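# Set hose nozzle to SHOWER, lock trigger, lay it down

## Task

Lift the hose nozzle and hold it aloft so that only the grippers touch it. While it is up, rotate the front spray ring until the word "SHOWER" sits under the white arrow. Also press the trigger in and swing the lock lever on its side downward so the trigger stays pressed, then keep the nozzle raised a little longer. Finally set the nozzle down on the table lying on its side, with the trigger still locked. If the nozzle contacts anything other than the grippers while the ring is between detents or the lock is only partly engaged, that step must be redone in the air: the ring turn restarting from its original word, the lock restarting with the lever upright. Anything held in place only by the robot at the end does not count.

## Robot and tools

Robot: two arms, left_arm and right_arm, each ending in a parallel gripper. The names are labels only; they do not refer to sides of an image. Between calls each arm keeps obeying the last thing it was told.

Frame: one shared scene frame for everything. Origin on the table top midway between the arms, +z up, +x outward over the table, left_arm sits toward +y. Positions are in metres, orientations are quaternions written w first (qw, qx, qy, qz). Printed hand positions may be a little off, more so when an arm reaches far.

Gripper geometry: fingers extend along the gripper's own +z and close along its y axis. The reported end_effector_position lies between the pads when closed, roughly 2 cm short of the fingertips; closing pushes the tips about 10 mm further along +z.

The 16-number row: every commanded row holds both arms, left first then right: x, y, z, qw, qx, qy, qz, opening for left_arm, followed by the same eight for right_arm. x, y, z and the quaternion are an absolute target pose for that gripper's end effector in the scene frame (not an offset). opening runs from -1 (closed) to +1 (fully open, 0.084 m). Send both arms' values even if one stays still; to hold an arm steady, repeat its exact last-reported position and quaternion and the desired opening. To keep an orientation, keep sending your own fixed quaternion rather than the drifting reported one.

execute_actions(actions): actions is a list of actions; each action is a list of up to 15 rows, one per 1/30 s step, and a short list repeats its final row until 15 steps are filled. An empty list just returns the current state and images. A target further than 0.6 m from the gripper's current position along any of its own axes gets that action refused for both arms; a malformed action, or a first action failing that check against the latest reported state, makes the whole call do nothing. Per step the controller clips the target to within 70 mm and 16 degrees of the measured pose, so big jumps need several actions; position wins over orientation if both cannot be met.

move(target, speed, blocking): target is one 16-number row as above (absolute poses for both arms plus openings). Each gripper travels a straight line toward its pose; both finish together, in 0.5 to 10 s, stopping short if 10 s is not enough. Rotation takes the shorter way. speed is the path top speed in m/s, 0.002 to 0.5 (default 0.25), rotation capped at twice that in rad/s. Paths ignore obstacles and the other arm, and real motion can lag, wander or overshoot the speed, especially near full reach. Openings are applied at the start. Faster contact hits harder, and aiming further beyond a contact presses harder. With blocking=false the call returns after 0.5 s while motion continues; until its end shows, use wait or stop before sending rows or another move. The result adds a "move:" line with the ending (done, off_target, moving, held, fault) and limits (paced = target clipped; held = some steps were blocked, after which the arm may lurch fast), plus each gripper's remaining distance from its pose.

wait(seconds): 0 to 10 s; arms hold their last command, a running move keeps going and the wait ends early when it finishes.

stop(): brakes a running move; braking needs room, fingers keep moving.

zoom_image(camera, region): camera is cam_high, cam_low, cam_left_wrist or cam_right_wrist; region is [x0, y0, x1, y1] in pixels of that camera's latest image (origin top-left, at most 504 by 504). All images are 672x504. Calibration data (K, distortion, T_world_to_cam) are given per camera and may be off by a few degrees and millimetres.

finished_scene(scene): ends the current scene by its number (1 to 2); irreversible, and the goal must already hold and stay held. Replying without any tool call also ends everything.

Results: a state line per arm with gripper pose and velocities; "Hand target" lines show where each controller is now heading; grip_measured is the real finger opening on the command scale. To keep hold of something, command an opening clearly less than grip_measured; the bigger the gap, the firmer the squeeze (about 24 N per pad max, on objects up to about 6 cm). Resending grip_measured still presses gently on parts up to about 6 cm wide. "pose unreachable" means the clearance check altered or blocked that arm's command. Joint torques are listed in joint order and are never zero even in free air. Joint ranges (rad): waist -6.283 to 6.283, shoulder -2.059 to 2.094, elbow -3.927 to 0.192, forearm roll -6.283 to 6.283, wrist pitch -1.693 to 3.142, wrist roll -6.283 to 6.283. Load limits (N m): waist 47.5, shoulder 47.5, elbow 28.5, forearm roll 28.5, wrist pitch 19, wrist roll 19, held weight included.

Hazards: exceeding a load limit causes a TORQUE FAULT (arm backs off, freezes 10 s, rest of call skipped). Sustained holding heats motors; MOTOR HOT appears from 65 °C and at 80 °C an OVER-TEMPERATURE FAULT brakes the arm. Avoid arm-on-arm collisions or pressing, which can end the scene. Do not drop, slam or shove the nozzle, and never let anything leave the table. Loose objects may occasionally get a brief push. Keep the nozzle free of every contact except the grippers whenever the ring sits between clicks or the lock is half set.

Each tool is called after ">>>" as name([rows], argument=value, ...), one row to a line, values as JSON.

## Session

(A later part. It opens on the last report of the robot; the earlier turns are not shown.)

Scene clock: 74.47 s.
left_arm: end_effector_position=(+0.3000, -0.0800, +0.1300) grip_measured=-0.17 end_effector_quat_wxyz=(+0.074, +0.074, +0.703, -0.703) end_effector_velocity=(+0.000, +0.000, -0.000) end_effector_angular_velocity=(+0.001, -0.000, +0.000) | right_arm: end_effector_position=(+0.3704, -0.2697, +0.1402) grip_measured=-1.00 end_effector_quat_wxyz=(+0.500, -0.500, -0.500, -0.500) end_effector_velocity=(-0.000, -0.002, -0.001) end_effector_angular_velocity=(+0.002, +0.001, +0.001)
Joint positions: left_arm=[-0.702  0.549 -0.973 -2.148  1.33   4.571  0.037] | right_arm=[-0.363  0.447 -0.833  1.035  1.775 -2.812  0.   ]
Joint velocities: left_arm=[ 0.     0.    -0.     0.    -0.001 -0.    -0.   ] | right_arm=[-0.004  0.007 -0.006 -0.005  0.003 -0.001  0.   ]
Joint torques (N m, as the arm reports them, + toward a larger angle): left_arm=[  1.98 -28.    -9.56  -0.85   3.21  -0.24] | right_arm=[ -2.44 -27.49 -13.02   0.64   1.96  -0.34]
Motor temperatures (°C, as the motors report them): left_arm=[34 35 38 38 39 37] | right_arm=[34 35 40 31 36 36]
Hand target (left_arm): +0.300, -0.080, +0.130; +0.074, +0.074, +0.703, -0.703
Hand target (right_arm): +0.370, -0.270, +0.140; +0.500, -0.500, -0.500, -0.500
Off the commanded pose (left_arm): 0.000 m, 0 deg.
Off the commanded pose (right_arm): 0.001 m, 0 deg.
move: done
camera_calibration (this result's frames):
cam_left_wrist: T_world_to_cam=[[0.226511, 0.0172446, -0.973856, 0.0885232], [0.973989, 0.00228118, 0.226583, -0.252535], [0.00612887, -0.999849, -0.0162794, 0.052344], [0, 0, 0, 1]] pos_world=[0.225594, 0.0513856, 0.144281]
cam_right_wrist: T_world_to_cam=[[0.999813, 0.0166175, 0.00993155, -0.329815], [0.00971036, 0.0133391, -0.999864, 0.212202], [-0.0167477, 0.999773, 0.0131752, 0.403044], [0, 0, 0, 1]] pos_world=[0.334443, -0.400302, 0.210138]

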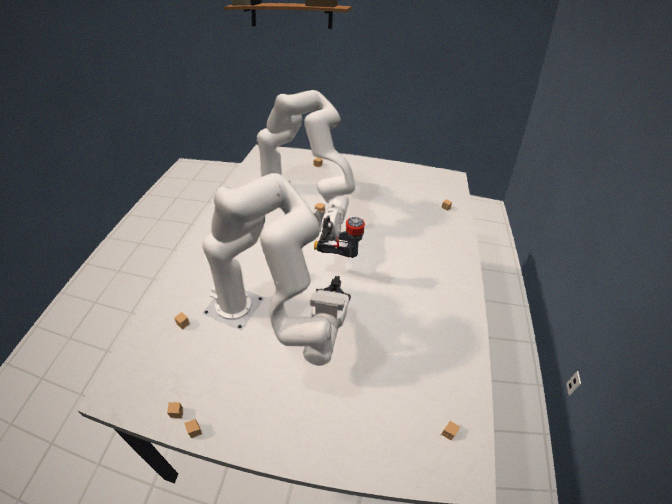

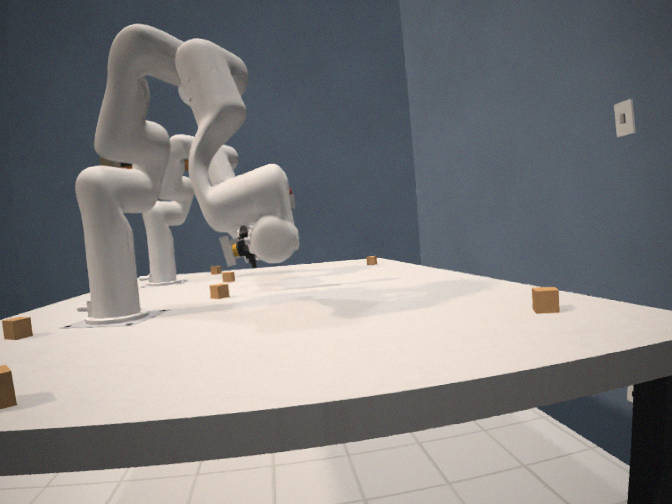

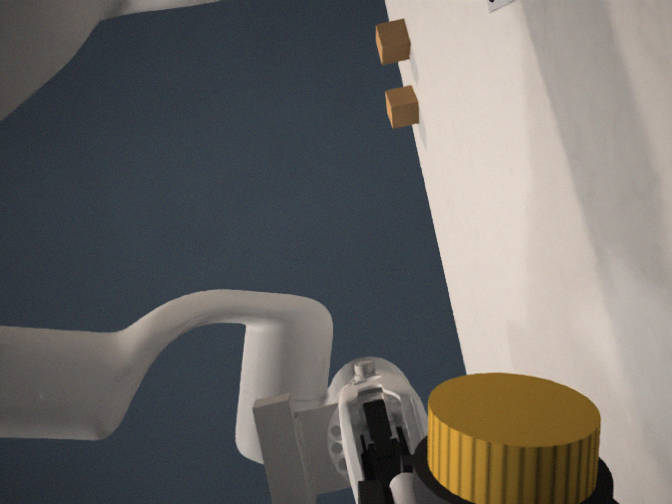

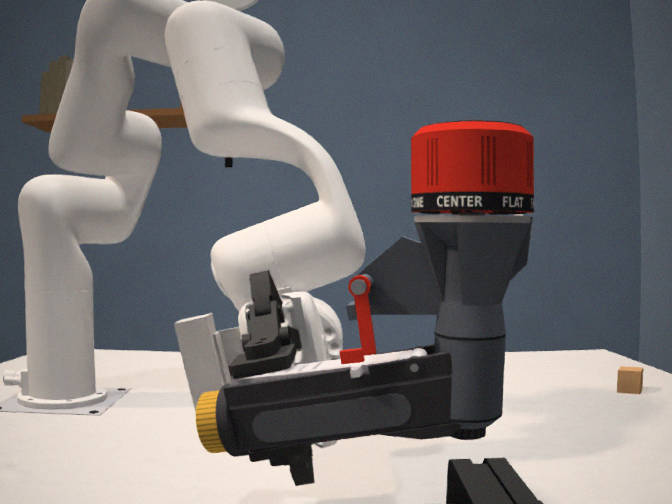

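>>> move(target=[0.40,0.13,0.10,0.104,0.104,0.99,0.011,-1, 0.40,-0.33,0.10,0.5,-0.5,-0.5,-0.5,-1], speed=0.2)

>>> move(target=[0.40,0.13,0.05,0.104,0.104,0.99,0.011,-1, 0.40,-0.33,0.10,0.5,-0.5,-0.5,-0.5,-1], speed=0.04)

Scene clock: 80.20 s.
left_arm: end_effector_position=(+0.4004, +0.1291, +0.1011) grip_measured=-0.17 end_effector_quat_wxyz=(+0.104, +0.106, +0.989, +0.008) end_effector_velocity=(-0.000, +0.000, -0.000) end_effector_angular_velocity=(+0.011, -0.001, +0.003) | right_arm: end_effector_position=(+0.4003, -0.3299, +0.1001) grip_measured=-1.00 end_effector_quat_wxyz=(+0.500, -0.500, -0.500, -0.500) end_effector_velocity=(+0.000, -0.000, -0.000) end_effector_angular_velocity=(+0.000, +0.000, -0.000)
Joint positions: left_arm=[-0.657  0.253 -1.016  0.193  0.591  2.629  0.037] | right_arm=[-0.445  0.684 -1.1    0.962  1.818 -2.803  0.   ]
Joint velocities: left_arm=[-0.003  0.003 -0.006  0.017  0.011 -0.018 -0.   ] | right_arm=[-0.     0.001 -0.001  0.     0.    -0.     0.   ]
Joint torques (N m, as the arm reports them, + toward a larger angle): left_arm=[  1.96 -26.32 -11.97  -0.54  -2.09  -0.47] | right_arm=[ -2.81 -32.81 -13.18  -0.05   1.8   -0.24]
Motor temperatures (°C, as the motors report them): left_arm=[34 35 39 38 39 37] | right_arm=[34 35 39 31 36 36]
Hand target (left_arm): +0.400, +0.129, +0.101; +0.104, +0.106, +0.989, +0.008
Hand target (right_arm): +0.400, -0.330, +0.100; +0.500, -0.500, -0.500, -0.500
Off the commanded pose (left_arm): 0.001 m, 0 deg.
Off the commanded pose (right_arm): 0.000 m, 0 deg.
move: done
camera_calibration (this result's frames):
cam_left_wrist: T_world_to_cam=[[0.222096, 0.973293, 0.0580871, -0.191933], [0.951349, -0.229367, 0.20573, -0.303211], [0.213559, 0.00956916, -0.976883, 0.144028], [0, 0, 0, 1]] pos_world=[0.300329, 0.115882, 0.214227]
cam_right_wrist: T_world_to_cam=[[0.999814, 0.0164825, 0.00999444, -0.358356], [0.00976898, 0.0137028, -0.999858, 0.172784], [-0.0166172, 0.99977, 0.0135392, 0.464238], [0, 0, 0, 1]] pos_world=[0.364315, -0.460592, 0.170055]

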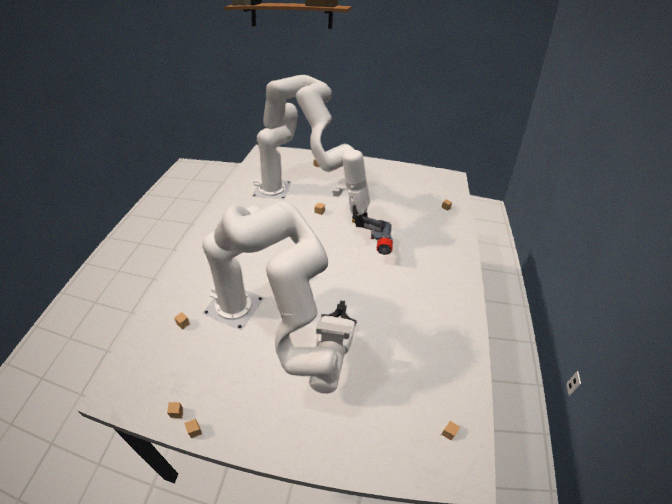

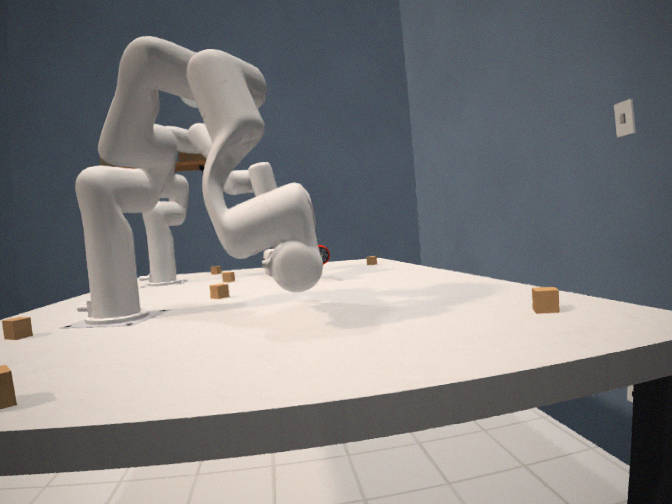

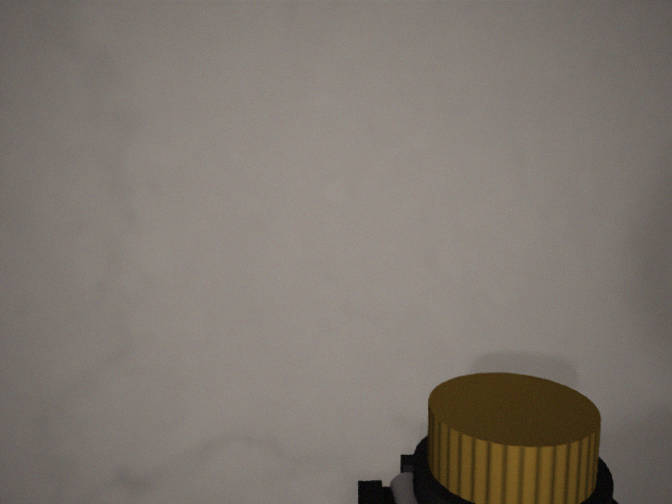

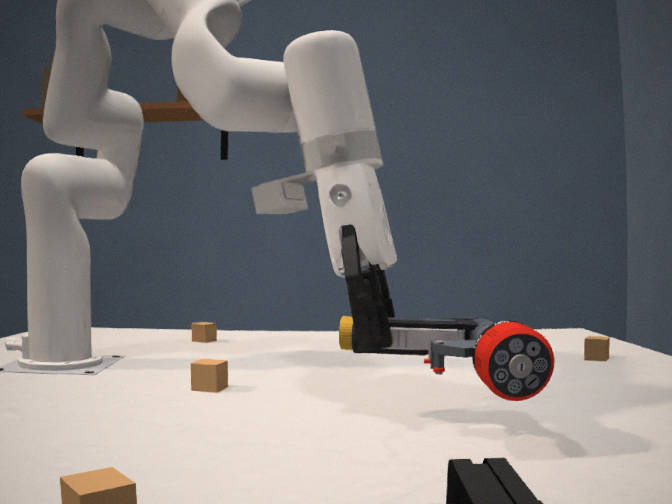

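Scene clock: 81.83 s.
left_arm: end_effector_position=(+0.4001, +0.1298, +0.0504) grip_measured=-0.17 end_effector_quat_wxyz=(+0.104, +0.104, +0.989, +0.011) end_effector_velocity=(+0.001, -0.000, -0.002) end_effector_angular_velocity=(-0.000, -0.002, +0.001) | right_arm: end_effector_position=(+0.4000, -0.3300, +0.1000) grip_measured=-1.00 end_effector_quat_wxyz=(+0.500, -0.500, -0.500, -0.500) end_effector_velocity=(+0.001, -0.000, +0.000) end_effector_angular_velocity=(-0.001, -0.001, +0.000)
Joint positions: left_arm=[-0.649  0.36  -0.997  0.248  0.472  2.572  0.037] | right_arm=[-0.445  0.684 -1.099  0.962  1.818 -2.804  0.   ]
Joint velocities: left_arm=[ 0.001  0.005 -0.001  0.004 -0.005 -0.004  0.   ] | right_arm=[-0.    -0.    -0.002  0.     0.     0.     0.   ]
Joint torques (N m, as the arm reports them, + toward a larger angle): left_arm=[  1.81 -27.18 -11.13  -0.35  -2.01  -0.44] | right_arm=[ -2.55 -32.86 -13.29   0.4    1.76  -0.28]
Motor temperatures (°C, as the motors report them): left_arm=[34 35 39 38 39 37] | right_arm=[34 35 39 31 36 36]
Hand target (left_arm): +0.400, +0.130, +0.050; +0.104, +0.104, +0.989, +0.011
Hand target (right_arm): +0.400, -0.330, +0.100; +0.500, -0.500, -0.500, -0.500
Off the commanded pose (left_arm): 0.000 m, 0 deg.
Off the commanded pose (right_arm): 0.000 m, 0 deg.
move: done
camera_calibration (this result's frames):
cam_left_wrist: T_world_to_cam=[[0.217636, 0.973951, 0.0636638, -0.188262], [0.952305, -0.226188, 0.204826, -0.293074], [0.21389, 0.0160499, -0.976726, 0.0936129], [0, 0, 0, 1]] pos_world=[0.300046, 0.115565, 0.163449]
cam_right_wrist: T_world_to_cam=[[0.999814, 0.0164687, 0.0100528, -0.358088], [0.00982579, 0.0138061, -0.999856, 0.17266], [-0.0166051, 0.999769, 0.0136417, 0.46428], [0, 0, 0, 1]] pos_world=[0.364035, -0.460659, 0.169902]

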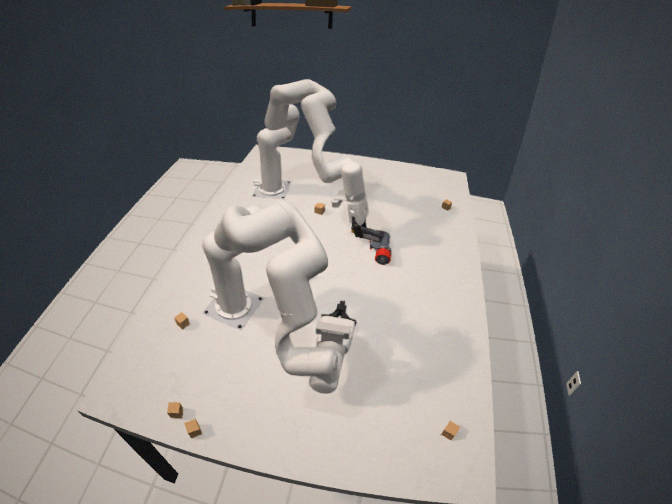

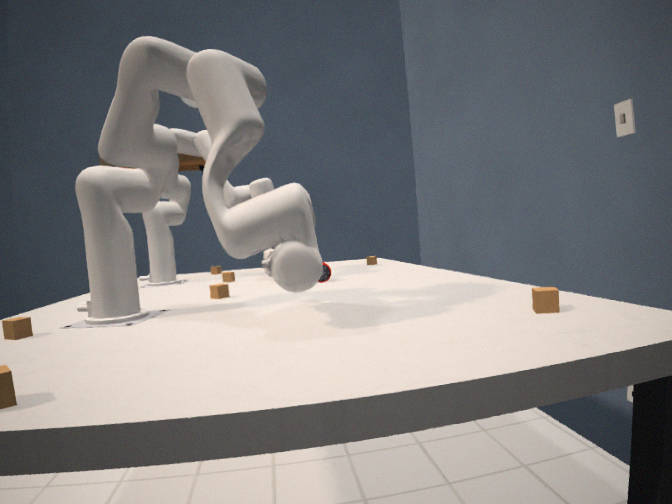

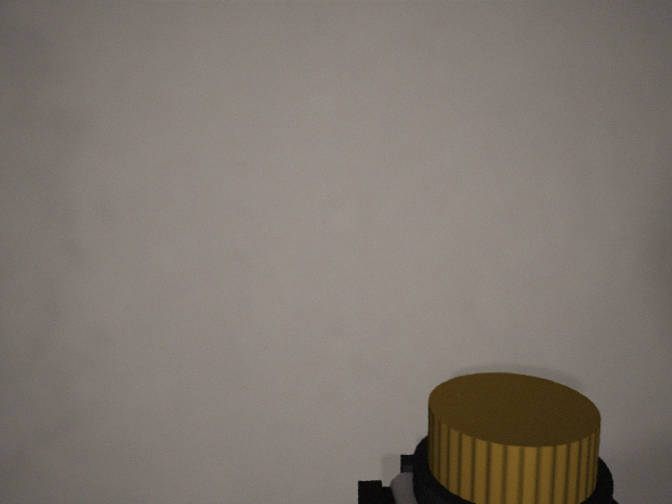

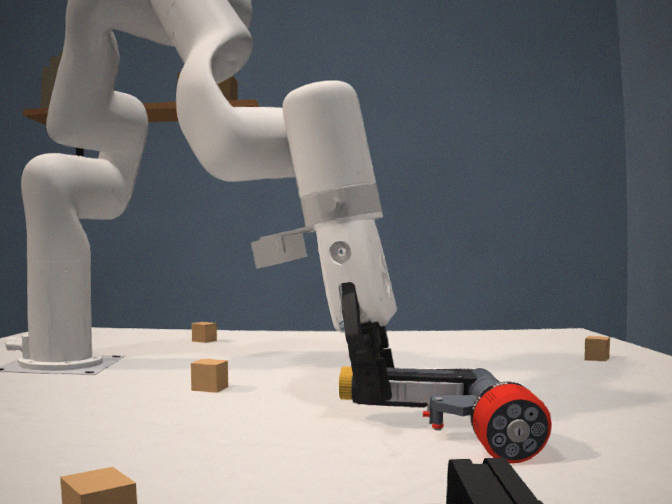

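>>> move(target=[0.40,0.13,0.039,0.104,0.104,0.99,-0.015,-1, 0.40,-0.33,0.10,0.5,-0.5,-0.5,-0.5,-1], speed=0.015)

>>> move(target=[0.40,0.13,0.039,0.104,0.104,0.99,-0.015,0.4, 0.40,-0.33,0.10,0.5,-0.5,-0.5,-0.5,-1])

>>> move(target=[0.40,0.13,0.14,0.104,0.104,0.99,-0.015,0.4, 0.40,-0.33,0.10,0.5,-0.5,-0.5,-0.5,-1], speed=0.12)

Scene clock: 84.80 s.
left_arm: end_effector_position=(+0.4002, +0.1300, +0.0393) grip_measured=-0.17 end_effector_quat_wxyz=(+0.104, +0.104, +0.989, -0.015) end_effector_velocity=(+0.000, +0.000, -0.001) end_effector_angular_velocity=(-0.008, +0.001, -0.001) | right_arm: end_effector_position=(+0.4000, -0.3300, +0.1000) grip_measured=-1.00 end_effector_quat_wxyz=(+0.500, -0.500, -0.500, -0.500) end_effector_velocity=(+0.001, -0.001, +0.000) end_effector_angular_velocity=(-0.002, -0.002, -0.000)
Joint positions: left_arm=[-0.636  0.377 -0.97   0.167  0.396  2.649  0.037] | right_arm=[-0.445  0.684 -1.099  0.962  1.818 -2.804  0.   ]
Joint velocities: left_arm=[ 0.002  0.002  0.003 -0.015 -0.01   0.015  0.   ] | right_arm=[-0.    -0.001 -0.002  0.    -0.    -0.     0.   ]
Joint torques (N m, as the arm reports them, + toward a larger angle): left_arm=[  1.62 -25.14  -9.74  -0.15  -1.22  -0.37] | right_arm=[ -2.65 -32.09 -13.31   0.37   2.15  -0.21]
Motor temperatures (°C, as the motors report them): left_arm=[34 35 39 38 39 37] | right_arm=[34 35 39 31 36 36]
Hand target (left_arm): +0.400, +0.130, +0.039; +0.104, +0.104, +0.989, -0.015
Hand target (right_arm): +0.400, -0.330, +0.100; +0.500, -0.500, -0.500, -0.500
Off the commanded pose (left_arm): 0.000 m, 0 deg.
Off the commanded pose (right_arm): 0.000 m, 0 deg.
move: done
camera_calibration (this result's frames):
cam_left_wrist: T_world_to_cam=[[0.222633, 0.974807, 0.013663, -0.18788], [0.952191, -0.220433, 0.211524, -0.291752], [0.209207, -0.0340826, -0.977277, 0.0911762], [0, 0, 0, 1]] pos_world=[0.300557, 0.121942, 0.153384]
cam_right_wrist: T_world_to_cam=[[0.999814, 0.0164683, 0.0100529, -0.358087], [0.0098259, 0.0138075, -0.999856, 0.17266], [-0.0166047, 0.999769, 0.0136431, 0.464279], [0, 0, 0, 1]] pos_world=[0.364033, -0.460658, 0.169901]

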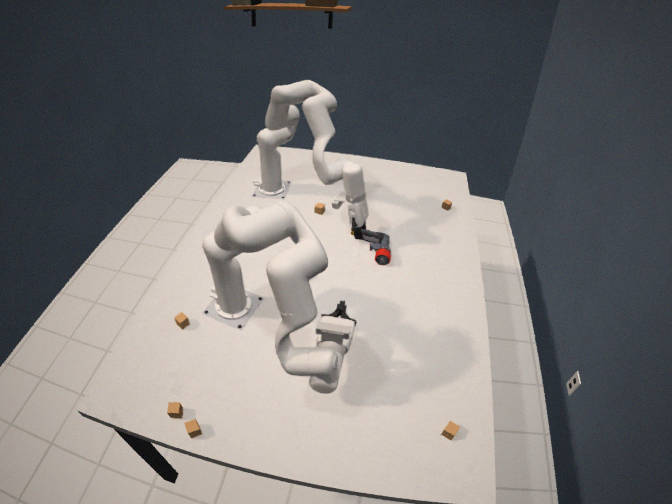

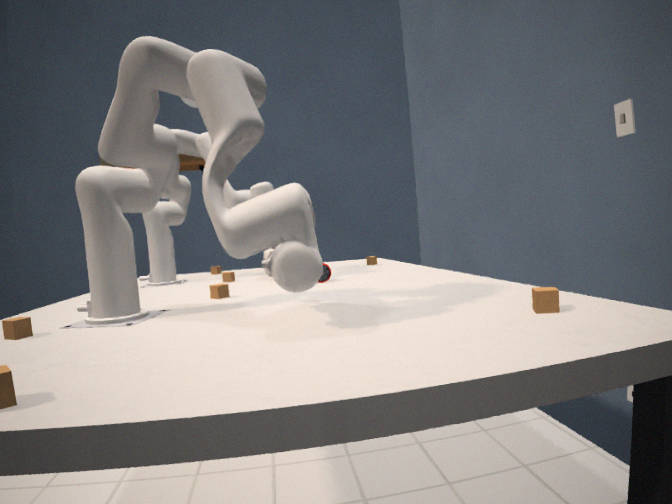

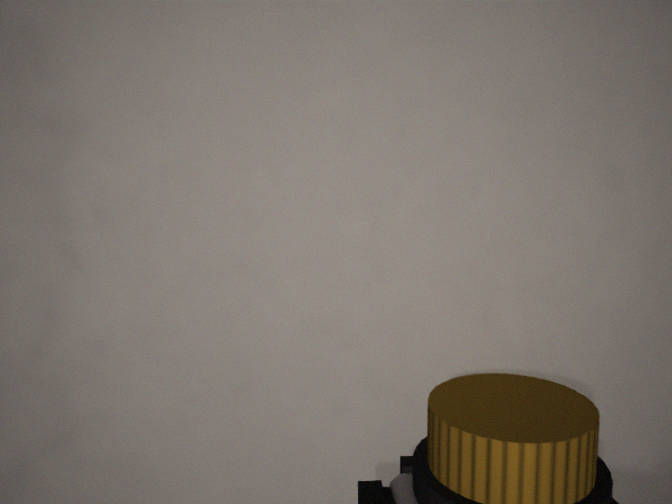

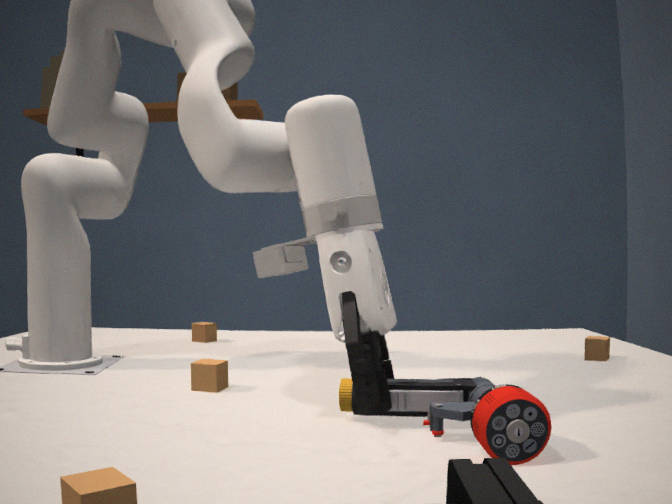

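Scene clock: 85.50 s.
left_arm: end_effector_position=(+0.4000, +0.1300, +0.0390) grip_measured=+0.39 end_effector_quat_wxyz=(+0.104, +0.104, +0.989, -0.015) end_effector_velocity=(+0.000, +0.000, +0.000) end_effector_angular_velocity=(-0.001, -0.000, +0.000) | right_arm: end_effector_position=(+0.4000, -0.3300, +0.1000) grip_measured=-1.00 end_effector_quat_wxyz=(+0.500, -0.500, -0.500, -0.500) end_effector_velocity=(-0.000, +0.000, +0.000) end_effector_angular_velocity=(+0.000, +0.000, +0.000)
Joint positions: left_arm=[-0.636  0.378 -0.969  0.164  0.396  2.652  0.061] | right_arm=[-0.445  0.684 -1.099  0.962  1.818 -2.804  0.   ]
Joint velocities: left_arm=[ 0.     0.    -0.    -0.001 -0.     0.001  0.   ] | right_arm=[ 0. -0.  0. -0. -0.  0.  0.]
Joint torques (N m, as the arm reports them, + toward a larger angle): left_arm=[  1.73 -25.38  -9.94  -0.49  -1.48  -0.42] | right_arm=[ -2.58 -32.47 -13.36   0.44   2.06  -0.41]
Motor temperatures (°C, as the motors report them): left_arm=[34 35 39 38 39 37] | right_arm=[34 35 39 31 36 36]
Hand target (left_arm): +0.400, +0.130, +0.039; +0.104, +0.104, +0.989, -0.015
Hand target (right_arm): +0.400, -0.330, +0.100; +0.500, -0.500, -0.500, -0.500
Off the commanded pose (left_arm): 0.000 m, 0 deg.
Off the commanded pose (right_arm): 0.000 m, 0 deg.
move: done
camera_calibration (this result's frames):
cam_left_wrist: T_world_to_cam=[[0.223034, 0.974727, 0.0127832, -0.18793], [0.952259, -0.22066, 0.210977, -0.291507], [0.208466, -0.0348821, -0.977407, 0.0913224], [0, 0, 0, 1]] pos_world=[0.300467, 0.122042, 0.153163]
cam_right_wrist: T_world_to_cam=[[0.999814, 0.0164684, 0.0100529, -0.358087], [0.00982591, 0.0138076, -0.999856, 0.17266], [-0.0166048, 0.999769, 0.0136432, 0.464279], [0, 0, 0, 1]] pos_world=[0.364033, -0.460658, 0.169901]

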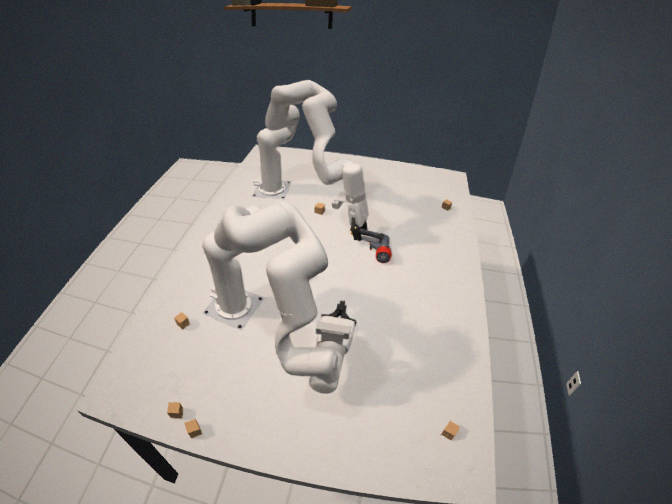

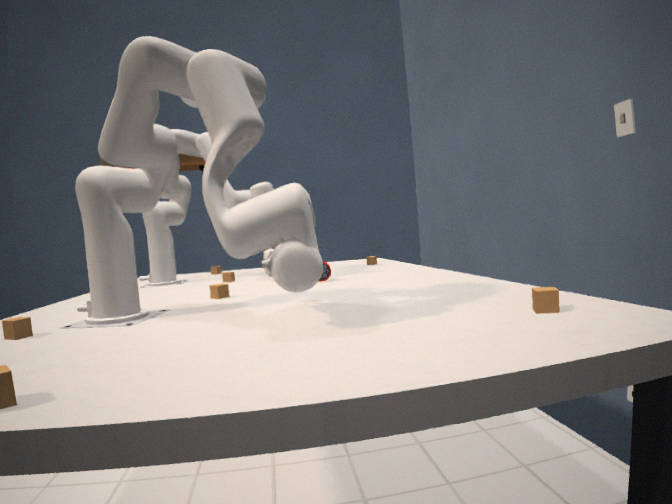

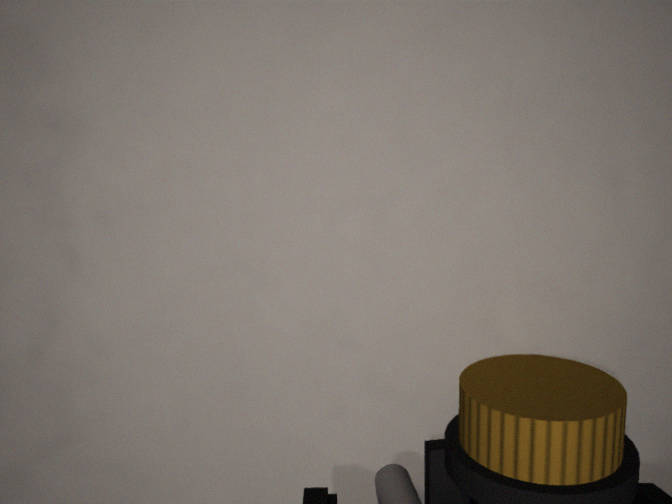

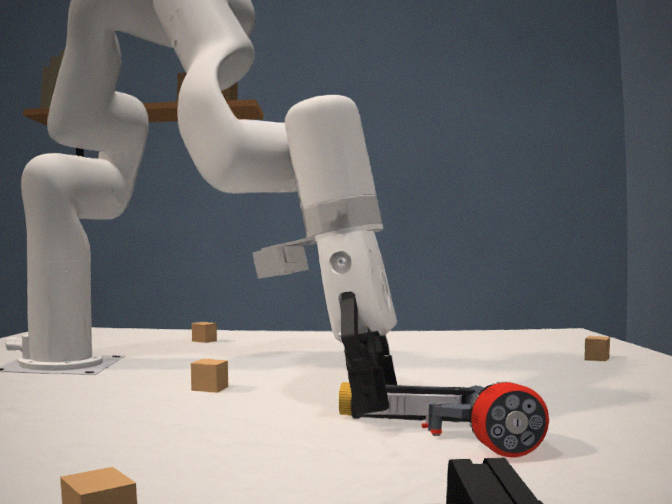

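Scene clock: 86.83 s.
left_arm: end_effector_position=(+0.3997, +0.1302, +0.1393) grip_measured=+0.39 end_effector_quat_wxyz=(+0.104, +0.104, +0.989, -0.015) end_effector_velocity=(+0.001, -0.000, +0.004) end_effector_angular_velocity=(-0.001, -0.002, -0.000) | right_arm: end_effector_position=(+0.4000, -0.3300, +0.1000) grip_measured=-1.00 end_effector_quat_wxyz=(+0.500, -0.500, -0.500, -0.500) end_effector_velocity=(+0.000, +0.000, -0.000) end_effector_angular_velocity=(+0.001, -0.000, -0.000)
Joint positions: left_arm=[-0.646  0.17  -1.02   0.107  0.654  2.708  0.061] | right_arm=[-0.445  0.684 -1.099  0.962  1.818 -2.804  0.   ]
Joint velocities: left_arm=[-0.    -0.005 -0.004 -0.001  0.007  0.001 -0.   ] | right_arm=[ 0.     0.001 -0.001  0.001  0.    -0.     0.   ]
Joint torques (N m, as the arm reports them, + toward a larger angle): left_arm=[  1.71 -23.82 -11.26  -0.35  -1.52  -0.43] | right_arm=[ -2.09 -32.8  -13.32   0.76   1.97  -0.23]
Motor temperatures (°C, as the motors report them): left_arm=[34 35 39 38 39 37] | right_arm=[34 35 39 31 36 36]
Hand target (left_arm): +0.400, +0.130, +0.140; +0.104, +0.104, +0.989, -0.015
Hand target (right_arm): +0.400, -0.330, +0.100; +0.500, -0.500, -0.500, -0.500
Off the commanded pose (left_arm): 0.001 m, 0 deg.
Off the commanded pose (right_arm): 0.000 m, 0 deg.
move: done
camera_calibration (this result's frames):
cam_left_wrist: T_world_to_cam=[[0.223027, 0.974724, 0.0131131, -0.189419], [0.952371, -0.220743, 0.210388, -0.312301], [0.207964, -0.0344336, -0.97753, 0.189631], [0, 0, 0, 1]] pos_world=[0.300235, 0.122223, 0.253558]
cam_right_wrist: T_world_to_cam=[[0.999814, 0.0164686, 0.010053, -0.358087], [0.00982598, 0.0138074, -0.999856, 0.17266], [-0.016605, 0.999769, 0.013643, 0.464279], [0, 0, 0, 1]] pos_world=[0.364033, -0.460658, 0.169901]

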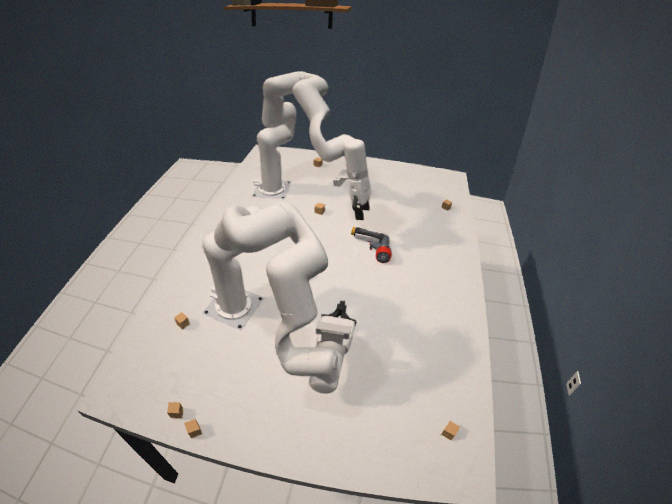

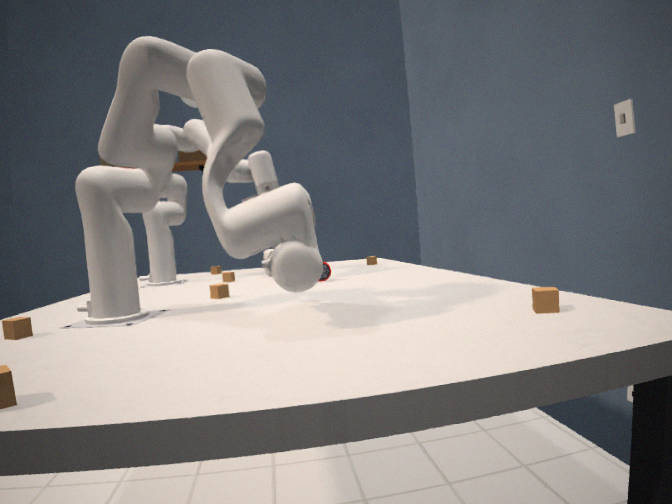

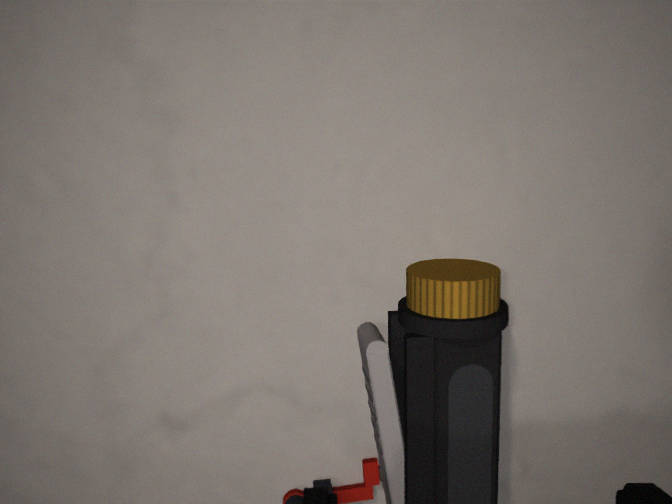

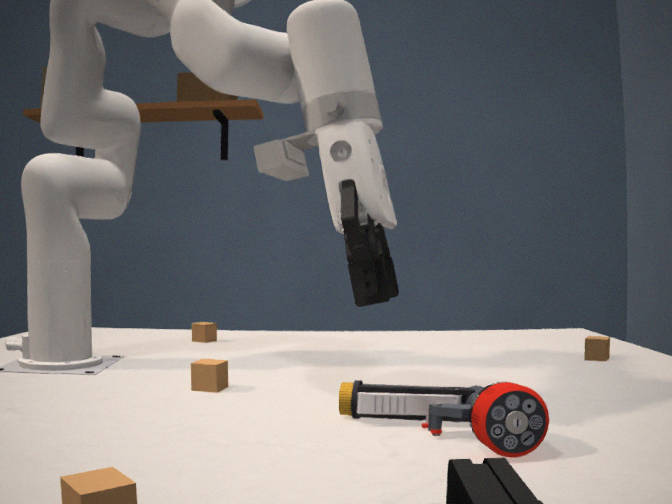

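>>> finished_scene(scene=1)

The scene is finished: the task was done.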